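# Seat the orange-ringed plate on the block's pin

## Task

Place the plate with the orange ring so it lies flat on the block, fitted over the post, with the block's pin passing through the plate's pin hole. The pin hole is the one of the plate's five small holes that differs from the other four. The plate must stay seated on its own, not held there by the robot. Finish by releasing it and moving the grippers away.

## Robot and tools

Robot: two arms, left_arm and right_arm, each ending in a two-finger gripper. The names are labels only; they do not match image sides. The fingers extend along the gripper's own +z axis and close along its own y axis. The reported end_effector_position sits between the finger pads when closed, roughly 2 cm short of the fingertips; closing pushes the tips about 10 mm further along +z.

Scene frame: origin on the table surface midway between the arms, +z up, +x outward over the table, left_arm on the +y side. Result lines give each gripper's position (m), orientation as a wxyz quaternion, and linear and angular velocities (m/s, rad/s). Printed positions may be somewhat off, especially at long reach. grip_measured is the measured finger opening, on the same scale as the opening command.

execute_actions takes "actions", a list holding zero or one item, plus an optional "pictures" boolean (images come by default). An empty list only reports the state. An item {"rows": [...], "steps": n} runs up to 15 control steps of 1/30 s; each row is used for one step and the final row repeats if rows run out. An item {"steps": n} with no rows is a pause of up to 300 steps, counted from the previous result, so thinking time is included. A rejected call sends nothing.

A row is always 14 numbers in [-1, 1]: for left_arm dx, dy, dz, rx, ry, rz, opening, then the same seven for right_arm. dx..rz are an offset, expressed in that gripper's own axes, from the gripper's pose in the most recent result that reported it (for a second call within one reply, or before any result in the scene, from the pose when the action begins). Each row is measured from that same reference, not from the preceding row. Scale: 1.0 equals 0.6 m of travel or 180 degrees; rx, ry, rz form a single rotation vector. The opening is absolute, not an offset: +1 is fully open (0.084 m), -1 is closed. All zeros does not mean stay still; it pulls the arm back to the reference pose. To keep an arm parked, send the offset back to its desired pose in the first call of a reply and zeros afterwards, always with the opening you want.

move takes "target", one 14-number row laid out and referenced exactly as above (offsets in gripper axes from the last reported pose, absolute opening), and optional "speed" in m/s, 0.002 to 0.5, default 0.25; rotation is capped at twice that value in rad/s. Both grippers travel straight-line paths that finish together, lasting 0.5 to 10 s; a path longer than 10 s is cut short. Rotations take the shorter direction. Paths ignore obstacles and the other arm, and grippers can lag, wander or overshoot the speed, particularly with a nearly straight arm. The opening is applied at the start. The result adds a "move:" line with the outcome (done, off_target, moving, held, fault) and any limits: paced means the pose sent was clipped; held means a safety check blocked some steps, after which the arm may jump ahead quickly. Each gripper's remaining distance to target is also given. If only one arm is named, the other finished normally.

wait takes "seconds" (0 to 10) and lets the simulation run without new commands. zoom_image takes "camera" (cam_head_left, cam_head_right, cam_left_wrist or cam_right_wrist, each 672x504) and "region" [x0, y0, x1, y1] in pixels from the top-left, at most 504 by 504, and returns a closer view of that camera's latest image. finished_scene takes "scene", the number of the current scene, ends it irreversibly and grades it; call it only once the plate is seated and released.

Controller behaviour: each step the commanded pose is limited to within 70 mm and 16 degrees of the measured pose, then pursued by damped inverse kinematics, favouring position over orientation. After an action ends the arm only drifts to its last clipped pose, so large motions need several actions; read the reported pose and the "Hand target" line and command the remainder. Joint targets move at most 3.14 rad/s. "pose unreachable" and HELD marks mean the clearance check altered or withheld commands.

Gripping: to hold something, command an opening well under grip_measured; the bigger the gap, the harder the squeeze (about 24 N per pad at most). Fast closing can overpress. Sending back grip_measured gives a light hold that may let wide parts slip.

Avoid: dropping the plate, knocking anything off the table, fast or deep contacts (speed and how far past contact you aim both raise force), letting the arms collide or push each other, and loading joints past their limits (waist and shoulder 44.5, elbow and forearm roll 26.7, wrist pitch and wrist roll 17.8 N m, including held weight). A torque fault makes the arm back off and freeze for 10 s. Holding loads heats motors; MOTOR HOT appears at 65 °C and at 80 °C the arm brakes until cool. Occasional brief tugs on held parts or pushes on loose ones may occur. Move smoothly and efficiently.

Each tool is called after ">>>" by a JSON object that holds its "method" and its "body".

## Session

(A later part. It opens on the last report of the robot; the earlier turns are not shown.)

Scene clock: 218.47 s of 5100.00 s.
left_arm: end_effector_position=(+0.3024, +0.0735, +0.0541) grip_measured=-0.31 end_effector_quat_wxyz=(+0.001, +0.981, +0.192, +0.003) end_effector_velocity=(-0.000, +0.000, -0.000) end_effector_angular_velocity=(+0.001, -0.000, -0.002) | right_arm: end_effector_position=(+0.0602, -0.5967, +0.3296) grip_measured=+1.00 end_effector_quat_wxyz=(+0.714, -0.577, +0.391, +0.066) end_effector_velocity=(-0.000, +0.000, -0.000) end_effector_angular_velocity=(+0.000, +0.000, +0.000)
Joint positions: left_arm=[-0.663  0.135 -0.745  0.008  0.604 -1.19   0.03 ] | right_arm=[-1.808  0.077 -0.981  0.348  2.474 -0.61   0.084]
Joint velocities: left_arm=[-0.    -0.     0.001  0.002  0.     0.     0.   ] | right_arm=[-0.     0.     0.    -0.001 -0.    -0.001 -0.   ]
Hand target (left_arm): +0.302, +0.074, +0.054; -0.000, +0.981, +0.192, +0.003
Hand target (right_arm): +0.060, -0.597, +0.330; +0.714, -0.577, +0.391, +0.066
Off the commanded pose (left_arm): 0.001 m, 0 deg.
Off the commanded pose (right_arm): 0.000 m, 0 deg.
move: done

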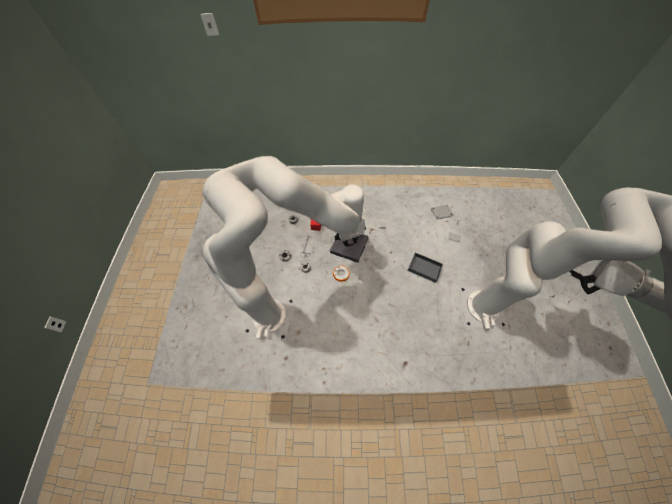

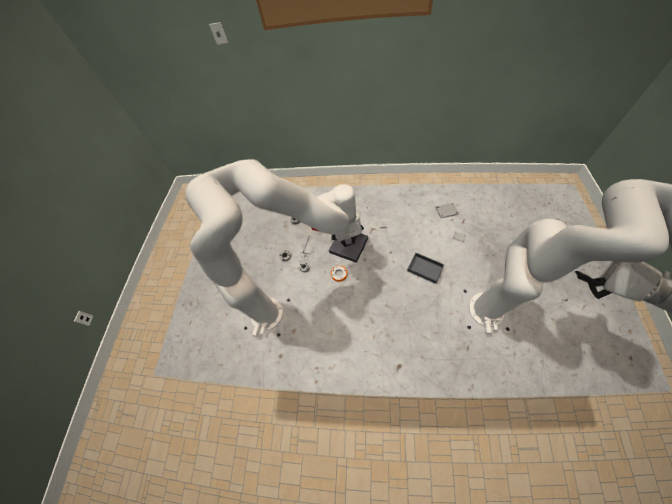

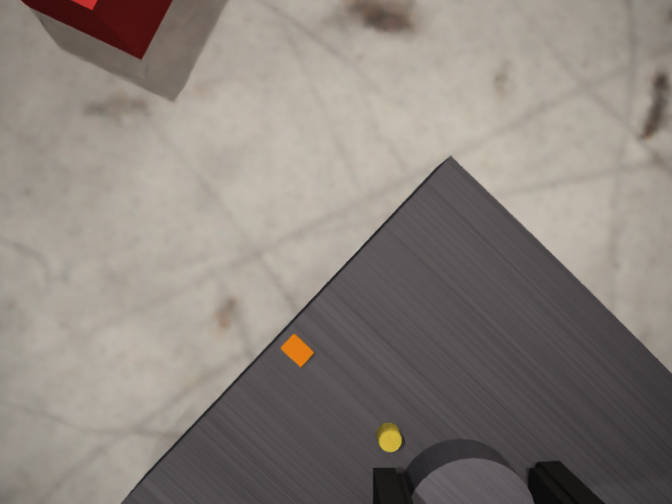

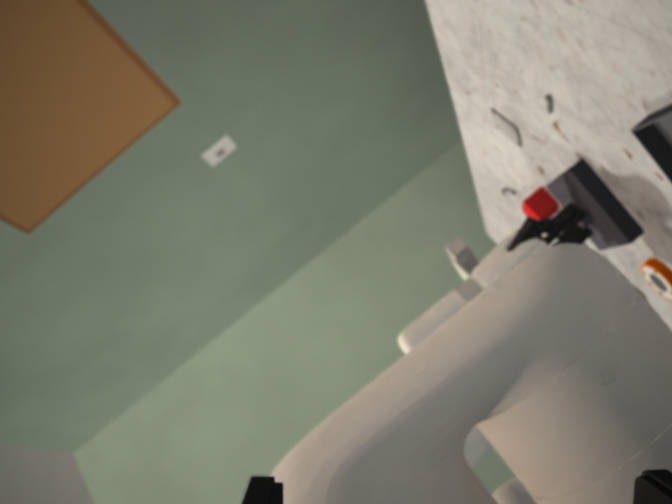

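>>> {"method": "move", "body": {"target": [0,0,0,0,0,0,0.6, 0,0,0,0,0,0,1], "speed": 0.04}}

>>> {"method": "move", "body": {"target": [0,0,-0.03,0,0,0,0.6, 0,0,0,0,0,0,1], "speed": 0.05}}

>>> {"method": "move", "body": {"target": [0,0,0,0,0,-0.5,0.6, 0,0,0,0,0,0,1], "speed": 0.4}}

>>> {"method": "move", "body": {"target": [0,0,0.03,0,0,0,0.6, 0,0,0,0,0,0,1], "speed": 0.04}}

>>> {"method": "move", "body": {"target": [0,0,0,0,0,0,-0.6, 0,0,0,0,0,0,1], "speed": 0.04}}

Scene clock: 228.00 s of 5100.00 s.
left_arm: end_effector_position=(+0.3023, +0.0736, +0.0540) grip_measured=+0.59 end_effector_quat_wxyz=(+0.001, +0.981, +0.192, +0.003) end_effector_velocity=(+0.001, -0.001, +0.001) end_effector_angular_velocity=(-0.002, -0.002, +0.001) | right_arm: end_effector_position=(+0.0602, -0.5967, +0.3296) grip_measured=+1.00 end_effector_quat_wxyz=(+0.714, -0.577, +0.391, +0.066) end_effector_velocity=(-0.000, +0.000, -0.000) end_effector_angular_velocity=(-0.000, +0.001, +0.000)
Joint positions: left_arm=[-0.662  0.135 -0.744  0.008  0.604 -1.19   0.069] | right_arm=[-1.808  0.077 -0.981  0.348  2.474 -0.61   0.084]
Joint velocities: left_arm=[-0.    -0.001 -0.002 -0.001  0.    -0.    -0.   ] | right_arm=[ 0.    -0.     0.    -0.001 -0.001 -0.     0.   ]
Hand target (left_arm): +0.302, +0.073, +0.054; +0.001, +0.981, +0.192, +0.003
Hand target (right_arm): +0.060, -0.597, +0.330; +0.714, -0.577, +0.391, +0.066
Off the commanded pose (left_arm): 0.000 m, 0 deg.
Off the commanded pose (right_arm): 0.000 m, 0 deg.
After step 90, 5.83 s passed at rest.
move: done

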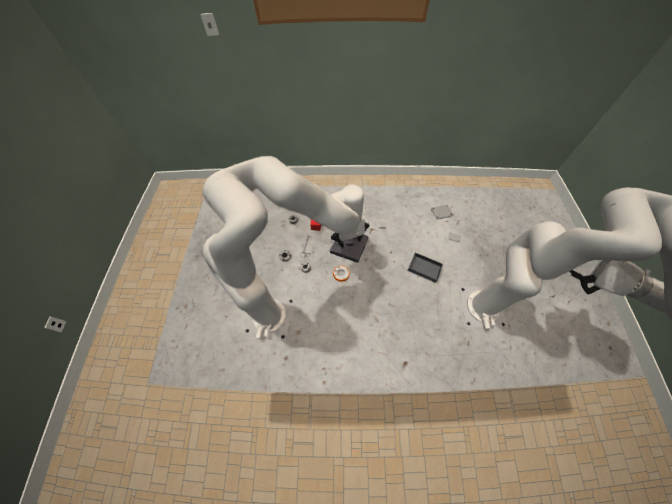

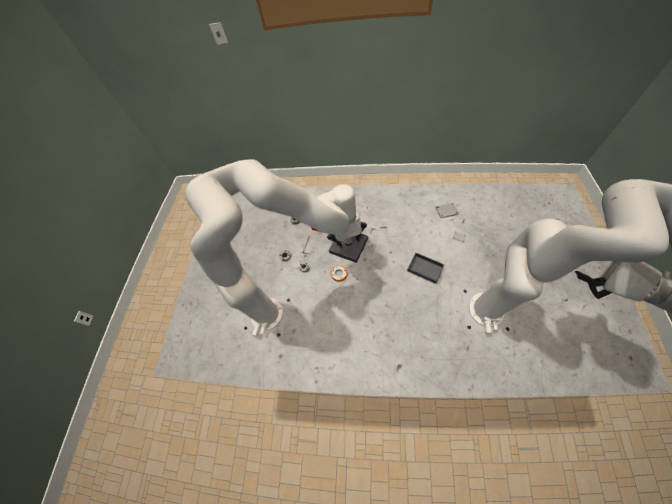

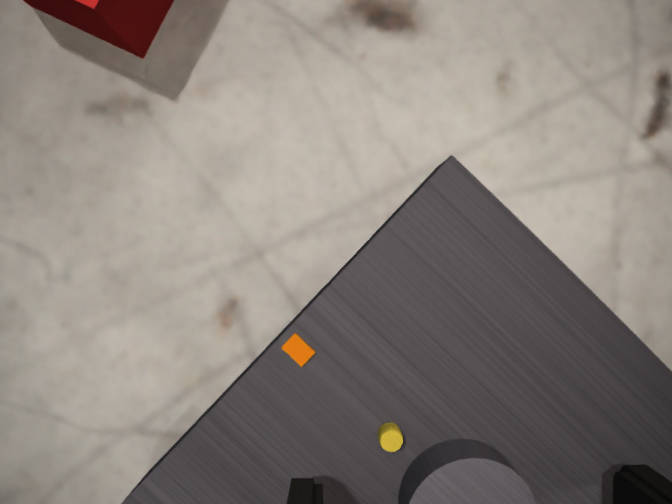

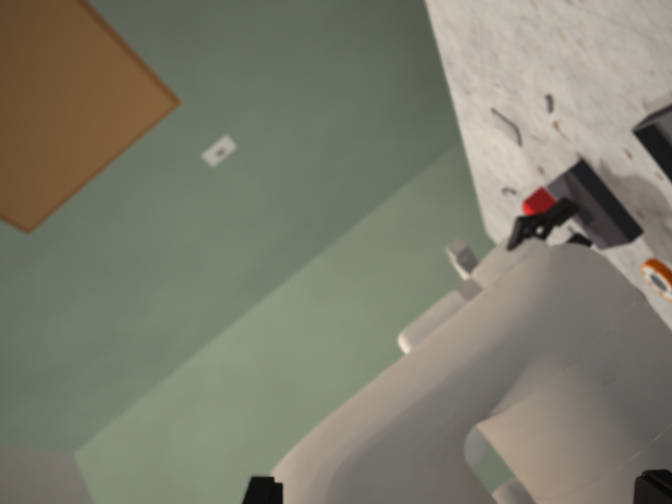

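Scene clock: 228.77 s of 5100.00 s.
left_arm: end_effector_position=(+0.3021, +0.0736, +0.0717) grip_measured=+0.59 end_effector_quat_wxyz=(+0.001, +0.981, +0.192, +0.003) end_effector_velocity=(-0.000, +0.001, +0.001) end_effector_angular_velocity=(+0.001, +0.001, +0.002) | right_arm: end_effector_position=(+0.0602, -0.5967, +0.3296) grip_measured=+1.00 end_effector_quat_wxyz=(+0.714, -0.577, +0.391, +0.066) end_effector_velocity=(+0.000, -0.000, -0.000) end_effector_angular_velocity=(-0.000, -0.000, +0.001)
Joint positions: left_arm=[-0.663  0.091 -0.753  0.008  0.657 -1.19   0.069] | right_arm=[-1.808  0.077 -0.981  0.348  2.474 -0.61   0.084]
Joint velocities: left_arm=[ 0.001 -0.003  0.    -0.001  0.005 -0.     0.   ] | right_arm=[ 0.001 -0.    -0.     0.    -0.     0.     0.   ]
Hand target (left_arm): +0.302, +0.074, +0.072; +0.001, +0.981, +0.192, +0.003
Hand target (right_arm): +0.060, -0.597, +0.330; +0.714, -0.577, +0.391, +0.066
Off the commanded pose (left_arm): 0.000 m, 0 deg.
Off the commanded pose (right_arm): 0.000 m, 0 deg.
move: done

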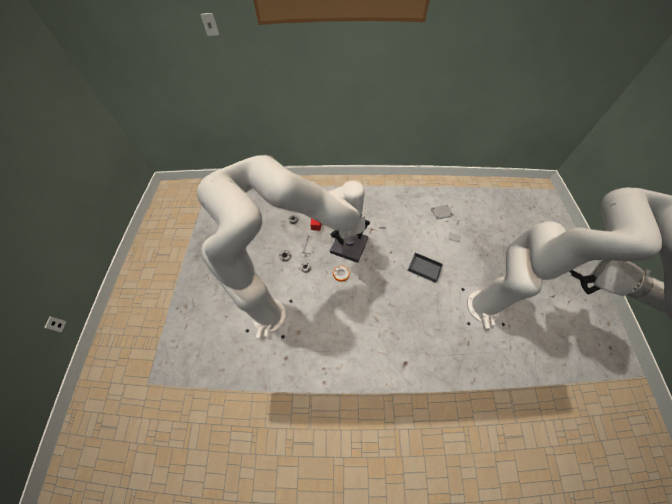

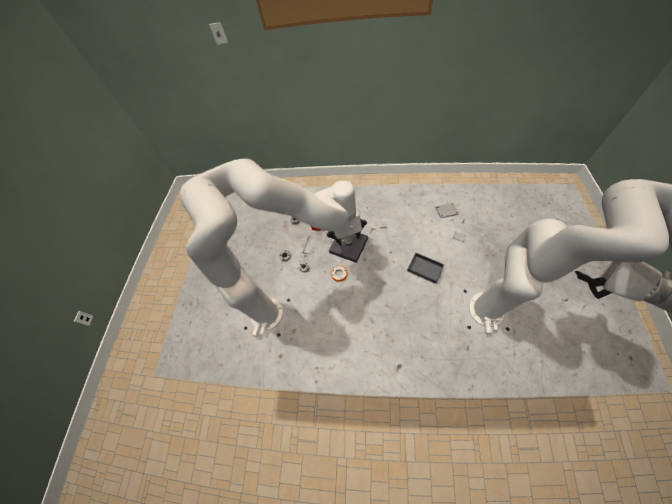

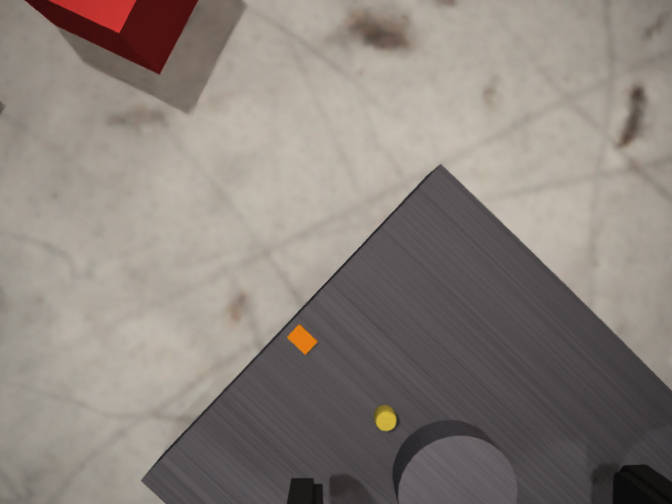

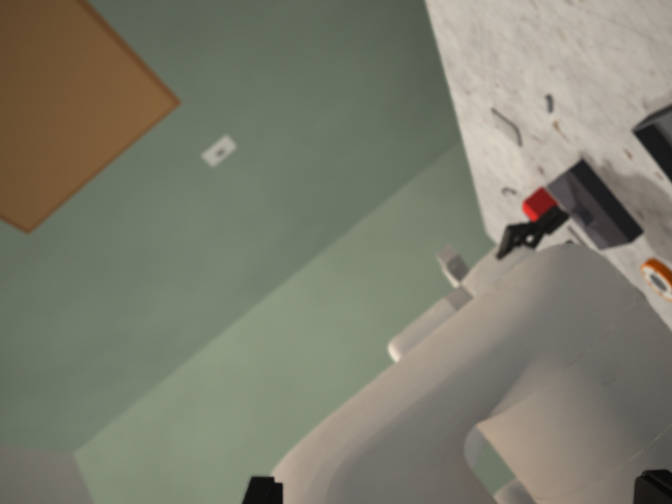

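Scene clock: 231.27 s of 5100.00 s.
left_arm: end_effector_position=(+0.3021, +0.0736, +0.0717) grip_measured=+0.59 end_effector_quat_wxyz=(+0.003, +0.558, +0.830, +0.002) end_effector_velocity=(-0.000, +0.000, -0.000) end_effector_angular_velocity=(+0.003, -0.001, +0.011) | right_arm: end_effector_position=(+0.0602, -0.5967, +0.3296) grip_measured=+1.00 end_effector_quat_wxyz=(+0.714, -0.577, +0.391, +0.066) end_effector_velocity=(-0.000, +0.000, +0.000) end_effector_angular_velocity=(+0.001, -0.001, -0.001)
Joint positions: left_arm=[-0.663  0.091 -0.753  0.007  0.657 -2.759  0.069] | right_arm=[-1.808  0.077 -0.981  0.348  2.474 -0.61   0.084]
Joint velocities: left_arm=[-0.     0.001 -0.     0.004  0.    -0.014 -0.   ] | right_arm=[-0.002 -0.     0.    -0.     0.001  0.     0.   ]
Hand target (left_arm): +0.302, +0.074, +0.072; +0.003, +0.558, +0.830, +0.002
Hand target (right_arm): +0.060, -0.597, +0.330; +0.714, -0.577, +0.391, +0.066
Off the commanded pose (left_arm): 0.000 m, 0 deg.
Off the commanded pose (right_arm): 0.000 m, 0 deg.
move: done

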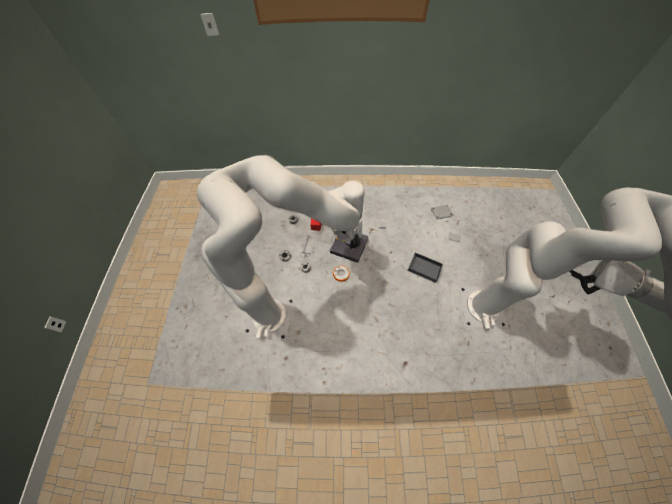

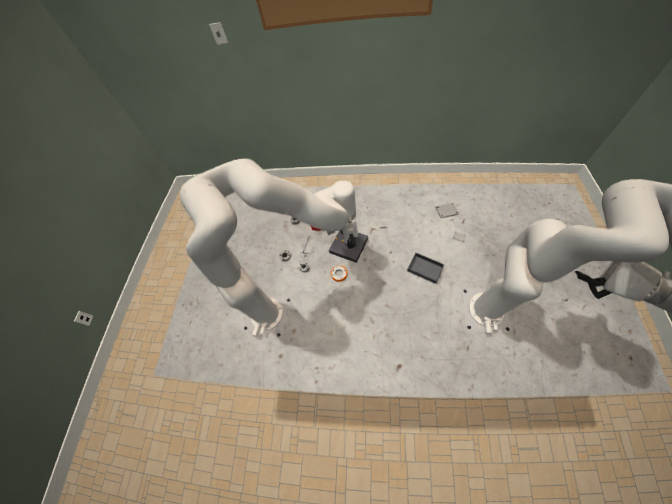

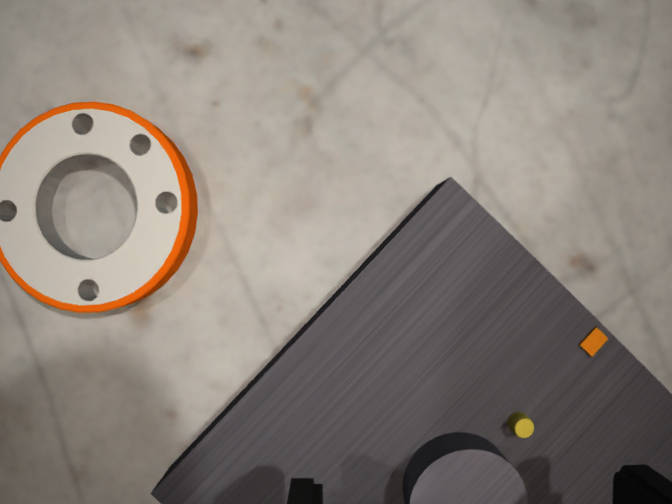

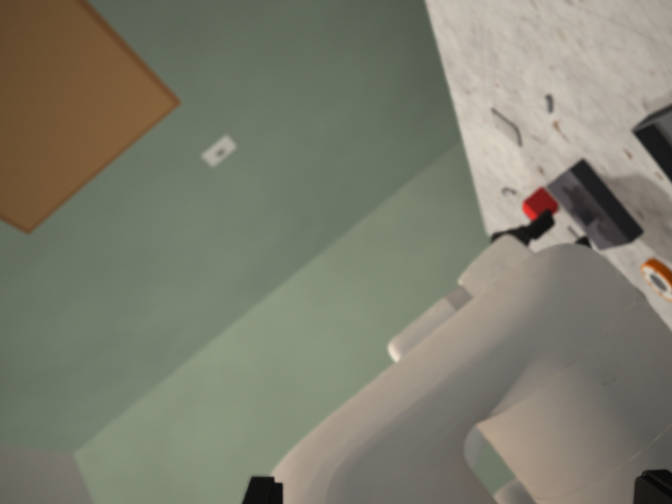

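Scene clock: 232.03 s of 5100.00 s.
left_arm: end_effector_position=(+0.3023, +0.0736, +0.0540) grip_measured=+0.59 end_effector_quat_wxyz=(+0.003, +0.558, +0.830, +0.002) end_effector_velocity=(+0.001, -0.001, -0.000) end_effector_angular_velocity=(-0.003, -0.003, +0.001) | right_arm: end_effector_position=(+0.0602, -0.5967, +0.3296) grip_measured=+1.00 end_effector_quat_wxyz=(+0.714, -0.577, +0.391, +0.066) end_effector_velocity=(-0.000, -0.000, -0.000) end_effector_angular_velocity=(-0.000, +0.001, -0.001)
Joint positions: left_arm=[-0.662  0.135 -0.744  0.008  0.604 -2.759  0.069] | right_arm=[-1.808  0.077 -0.981  0.348  2.474 -0.61   0.084]
Joint velocities: left_arm=[ 0.     0.002 -0.     0.    -0.006 -0.001  0.   ] | right_arm=[-0.001  0.     0.     0.    -0.001  0.001  0.   ]
Hand target (left_arm): +0.302, +0.074, +0.054; +0.003, +0.558, +0.830, +0.002
Hand target (right_arm): +0.060, -0.597, +0.330; +0.714, -0.577, +0.391, +0.066
Off the commanded pose (left_arm): 0.000 m, 0 deg.
Off the commanded pose (right_arm): 0.000 m, 0 deg.
move: done

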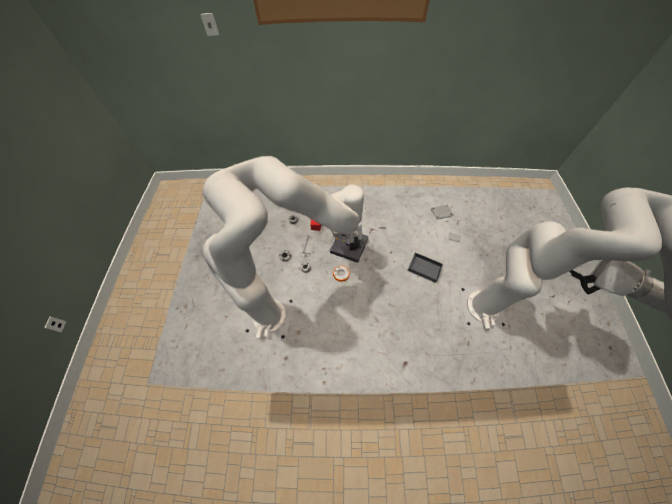

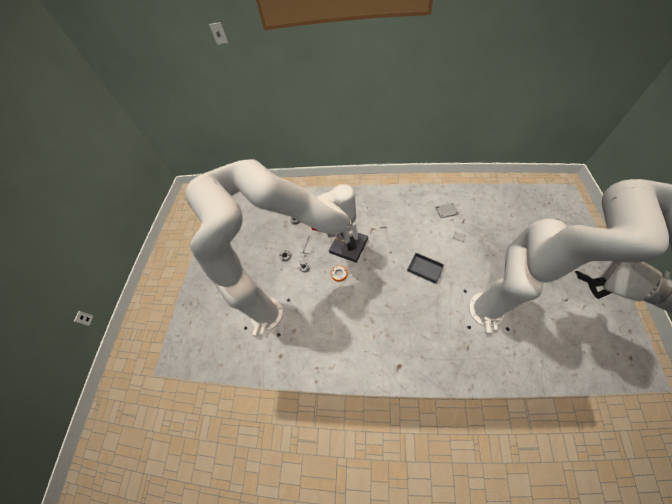

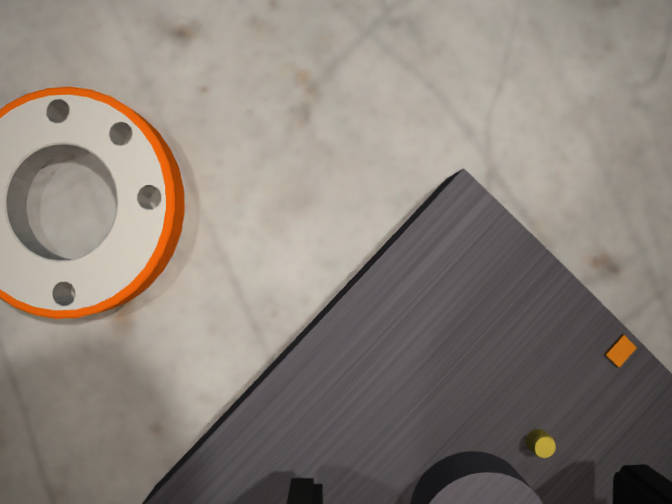

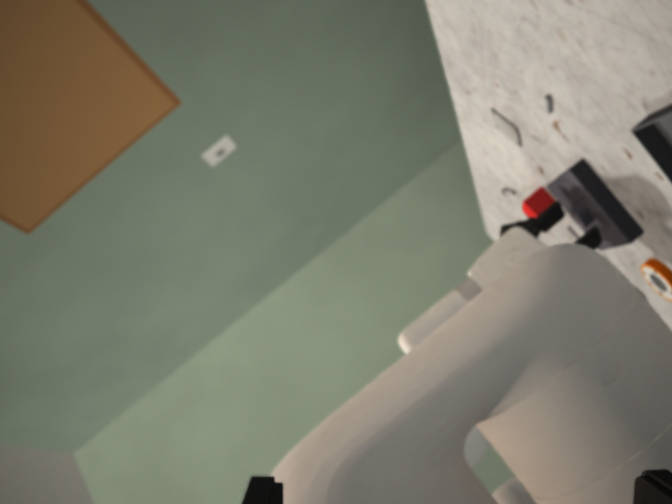

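Scene clock: 232.53 s of 5100.00 s.
left_arm: end_effector_position=(+0.3030, +0.0735, +0.0545) grip_measured=-0.31 end_effector_quat_wxyz=(+0.004, +0.558, +0.830, +0.002) end_effector_velocity=(-0.001, -0.001, -0.000) end_effector_angular_velocity=(+0.001, +0.001, -0.002) | right_arm: end_effector_position=(+0.0602, -0.5967, +0.3296) grip_measured=+1.00 end_effector_quat_wxyz=(+0.714, -0.577, +0.391, +0.066) end_effector_velocity=(-0.000, +0.000, +0.000) end_effector_angular_velocity=(+0.000, +0.001, +0.000)
Joint positions: left_arm=[-0.661  0.135 -0.745  0.008  0.604 -2.759  0.03 ] | right_arm=[-1.808  0.077 -0.981  0.348  2.474 -0.61   0.084]
Joint velocities: left_arm=[-0.002  0.002 -0.001 -0.     0.    -0.001  0.   ] | right_arm=[ 0.     0.    -0.    -0.     0.     0.001  0.   ]
Hand target (left_arm): +0.302, +0.074, +0.054; +0.003, +0.558, +0.830, +0.002
Hand target (right_arm): +0.060, -0.597, +0.330; +0.714, -0.577, +0.391, +0.066
Off the commanded pose (left_arm): 0.001 m, 0 deg.
Off the commanded pose (right_arm): 0.000 m, 0 deg.
move: done

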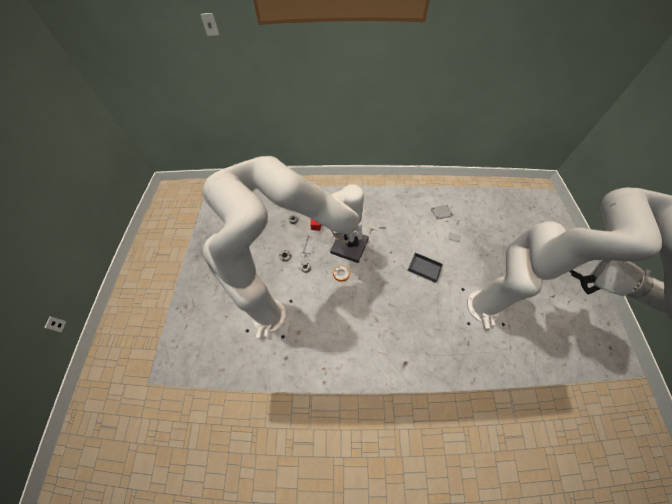

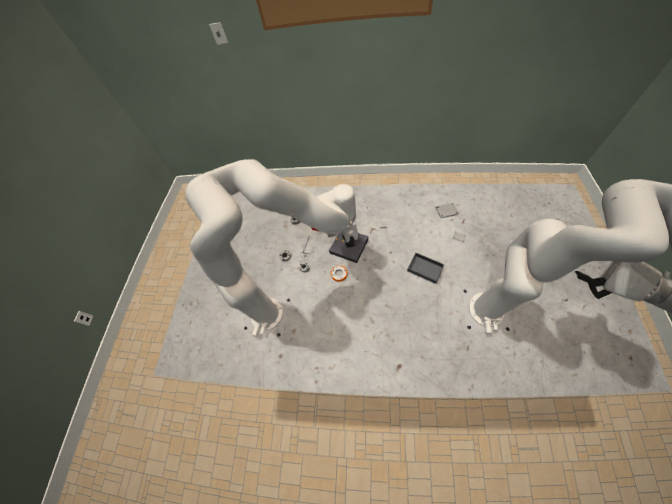

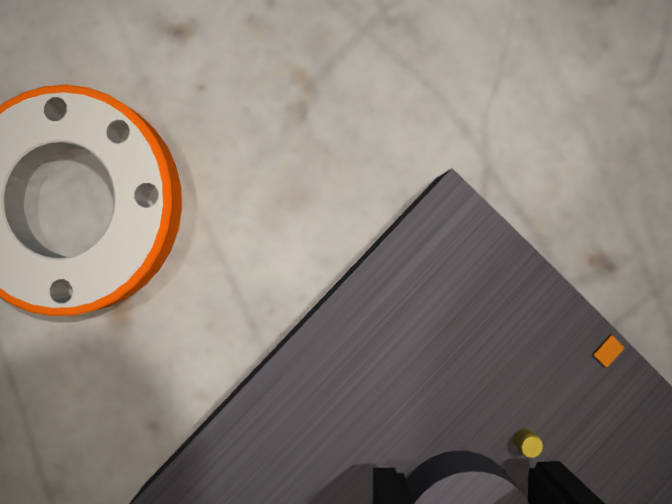

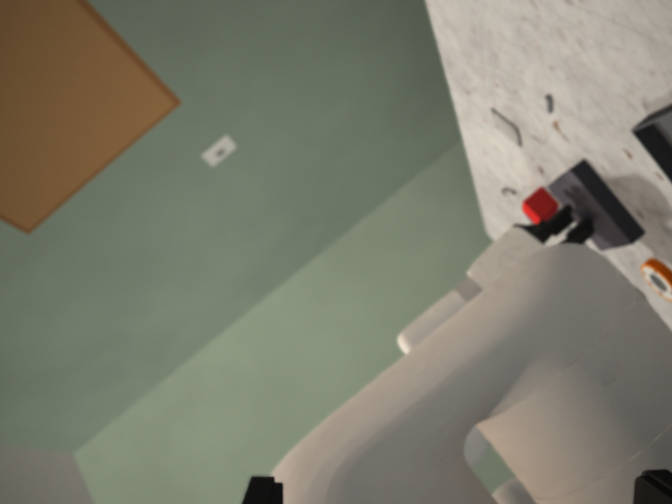

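>>> {"method": "execute_actions", "body": {"actions": [], "pictures": false}}

>>> {"method": "move", "body": {"target": [0,0,0,0,0,0,1, 0,0,0,0,0,0,1], "speed": 0.04}}

>>> {"method": "move", "body": {"target": [0,0,-0.03,0,0,0,1, 0,0,0,0,0,0,1], "speed": 0.05}}

>>> {"method": "zoom_image", "body": {"camera": "cam_left_wrist", "region": [336, 168, 672, 504]}}

Scene clock: 236.23 s of 5100.00 s.
left_arm: end_effector_position=(+0.3023, +0.0735, +0.0541) grip_measured=-0.31 end_effector_quat_wxyz=(+0.003, +0.558, +0.830, +0.002) end_effector_velocity=(-0.000, +0.000, +0.000) end_effector_angular_velocity=(+0.001, +0.001, +0.001) | right_arm: end_effector_position=(+0.0602, -0.5967, +0.3296) grip_measured=+1.00 end_effector_quat_wxyz=(+0.714, -0.577, +0.391, +0.066) end_effector_velocity=(-0.000, -0.000, -0.000) end_effector_angular_velocity=(-0.002, +0.001, +0.000)
Joint positions: left_arm=[-0.662  0.135 -0.745  0.008  0.604 -2.759  0.03 ] | right_arm=[-1.808  0.077 -0.981  0.348  2.474 -0.61   0.084]
Joint velocities: left_arm=[ 0.    -0.    -0.    -0.     0.002 -0.    -0.   ] | right_arm=[ 0.     0.    -0.001 -0.    -0.001  0.     0.   ]
Hand target (left_arm): +0.302, +0.074, +0.054; +0.003, +0.558, +0.830, +0.002
Hand target (right_arm): +0.060, -0.597, +0.330; +0.714, -0.577, +0.391, +0.066
Off the commanded pose (left_arm): 0.000 m, 0 deg.
Off the commanded pose (right_arm): 0.000 m, 0 deg.
Steps of this call (steps 1 to 90: nothing new was sent; then 0.70 s passed at rest). Readings (end_effector_position):
1: left_arm (+0.3030, +0.0735, +0.0545) | right_arm (+0.0602, -0.5967, +0.3296)
2: left_arm (+0.3030, +0.0735, +0.0545) | right_arm (+0.0602, -0.5967, +0.3296)
4: left_arm (+0.3030, +0.0735, +0.0545) | right_arm (+0.0602, -0.5967, +0.3296)
8: left_arm (+0.3026, +0.0733, +0.0544) | right_arm (+0.0602, -0.5967, +0.3296)
90: the state above

Scene clock: 236.77 s of 5100.00 s.
left_arm: end_effector_position=(+0.3021, +0.0736, +0.0539) grip_measured=+1.00 end_effector_quat_wxyz=(+0.003, +0.558, +0.830, +0.002) end_effector_velocity=(+0.002, -0.001, +0.002) end_effector_angular_velocity=(-0.004, -0.004, +0.001) | right_arm: end_effector_position=(+0.0602, -0.5967, +0.3296) grip_measured=+1.00 end_effector_quat_wxyz=(+0.714, -0.577, +0.391, +0.066) end_effector_velocity=(+0.000, +0.000, +0.000) end_effector_angular_velocity=(+0.002, +0.001, +0.002)
Joint positions: left_arm=[-0.663  0.135 -0.744  0.008  0.604 -2.759  0.084] | right_arm=[-1.808  0.077 -0.981  0.348  2.474 -0.61   0.084]
Joint velocities: left_arm=[ 0.002 -0.001 -0.004 -0.    -0.     0.001  0.   ] | right_arm=[ 0.001 -0.     0.    -0.001  0.001  0.001 -0.   ]
Hand target (left_arm): +0.302, +0.074, +0.054; +0.003, +0.558, +0.830, +0.002
Hand target (right_arm): +0.060, -0.597, +0.330; +0.714, -0.577, +0.391, +0.066
Off the commanded pose (left_arm): 0.000 m, 0 deg.
Off the commanded pose (right_arm): 0.000 m, 0 deg.
move: done

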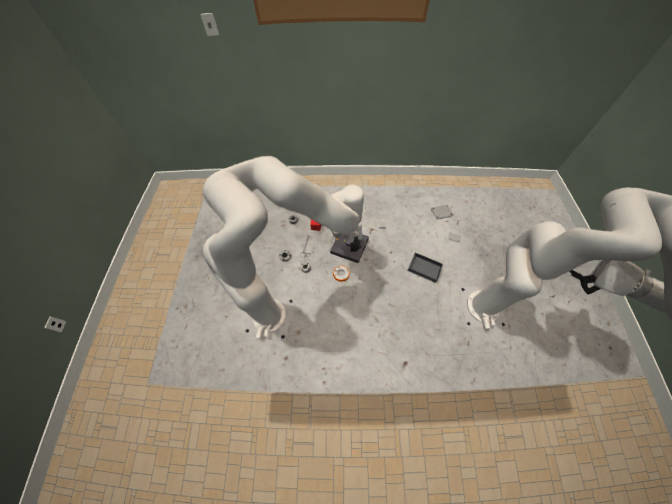

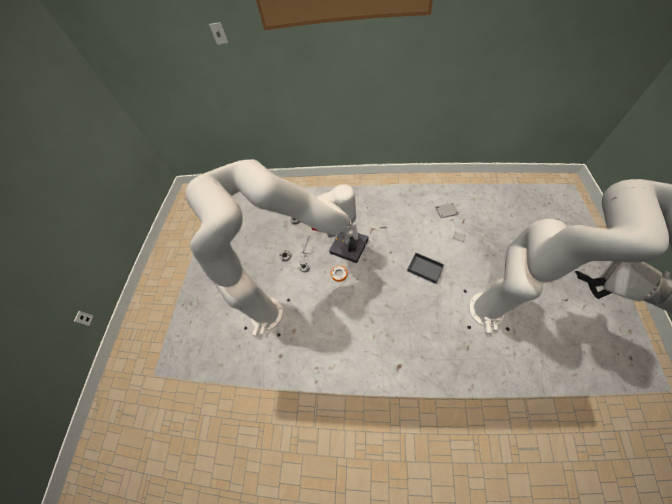

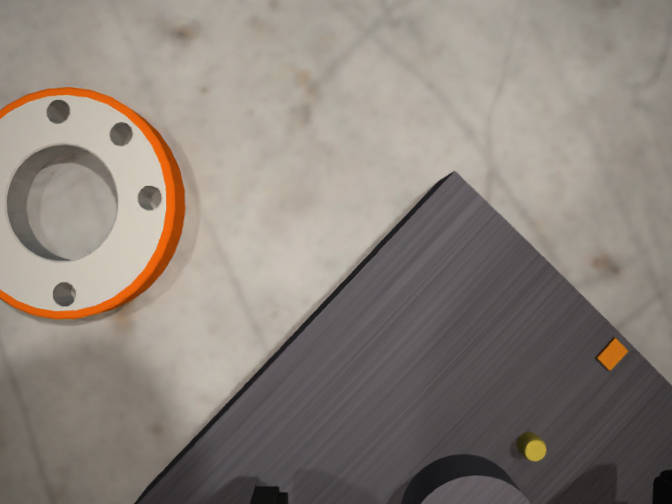

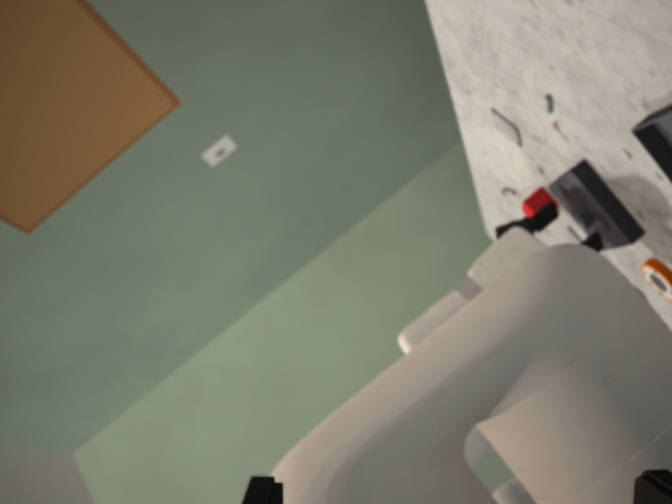

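Scene clock: 237.53 s of 5100.00 s.
left_arm: end_effector_position=(+0.3019, +0.0737, +0.0716) grip_measured=+1.00 end_effector_quat_wxyz=(+0.002, +0.558, +0.830, +0.002) end_effector_velocity=(-0.001, +0.000, +0.001) end_effector_angular_velocity=(+0.002, +0.002, -0.001) | right_arm: end_effector_position=(+0.0602, -0.5967, +0.3296) grip_measured=+1.00 end_effector_quat_wxyz=(+0.714, -0.577, +0.391, +0.066) end_effector_velocity=(+0.000, -0.000, -0.000) end_effector_angular_velocity=(-0.001, -0.001, -0.002)
Joint positions: left_arm=[-0.663  0.091 -0.753  0.007  0.657 -2.759  0.084] | right_arm=[-1.808  0.077 -0.981  0.348  2.474 -0.61   0.084]
Joint velocities: left_arm=[-0.001 -0.003  0.001  0.     0.006 -0.     0.   ] | right_arm=[-0.001  0.     0.     0.001 -0.001 -0.    -0.   ]
Hand target (left_arm): +0.302, +0.074, +0.072; +0.003, +0.558, +0.830, +0.002
Hand target (right_arm): +0.060, -0.597, +0.330; +0.714, -0.577, +0.391, +0.066
Off the commanded pose (left_arm): 0.000 m, 0 deg.
Off the commanded pose (right_arm): 0.000 m, 0 deg.
move: done

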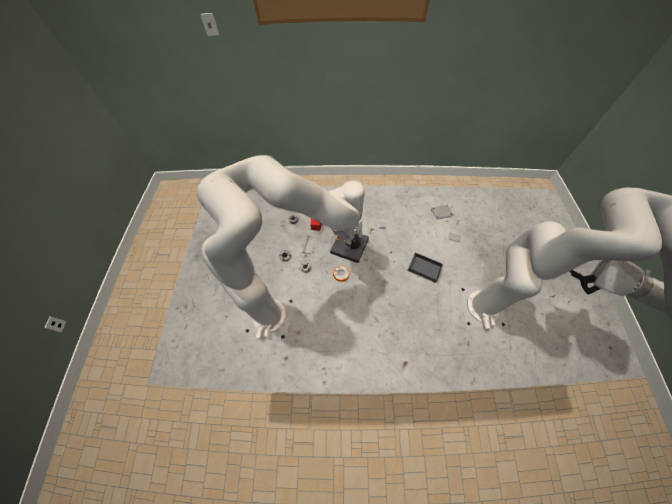

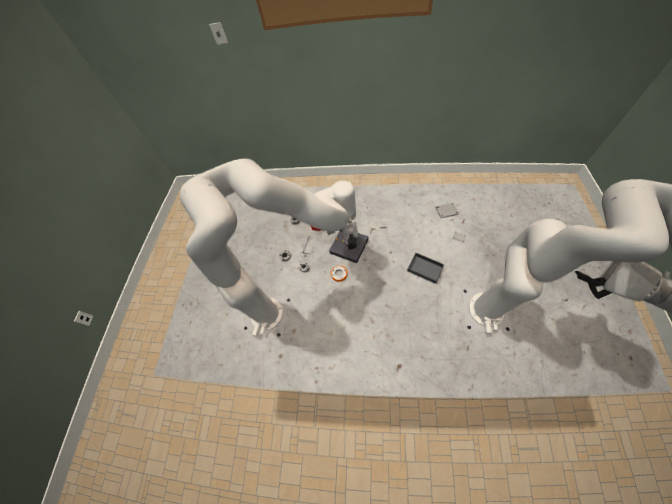

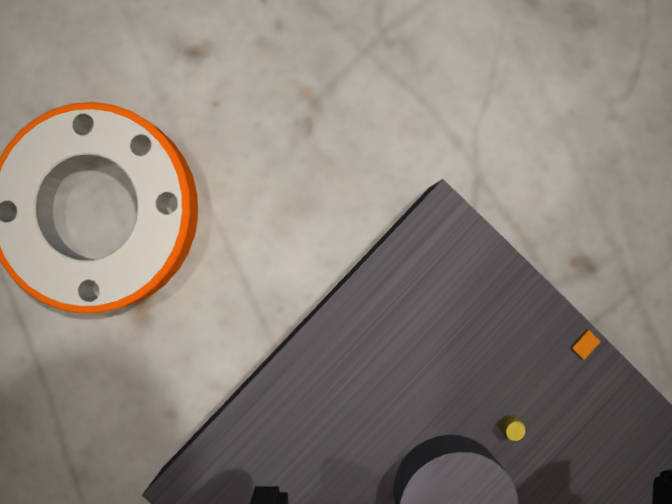

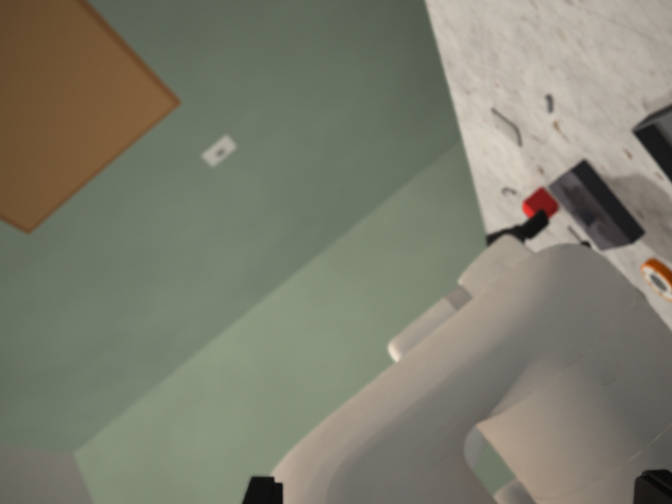

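Region (336, 168, 672, 504) of cam_left_wrist's 672x504 image, scaled by 1.500, with more detail than that image has.

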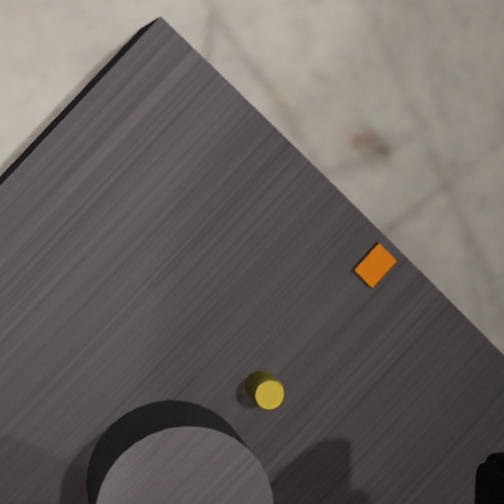

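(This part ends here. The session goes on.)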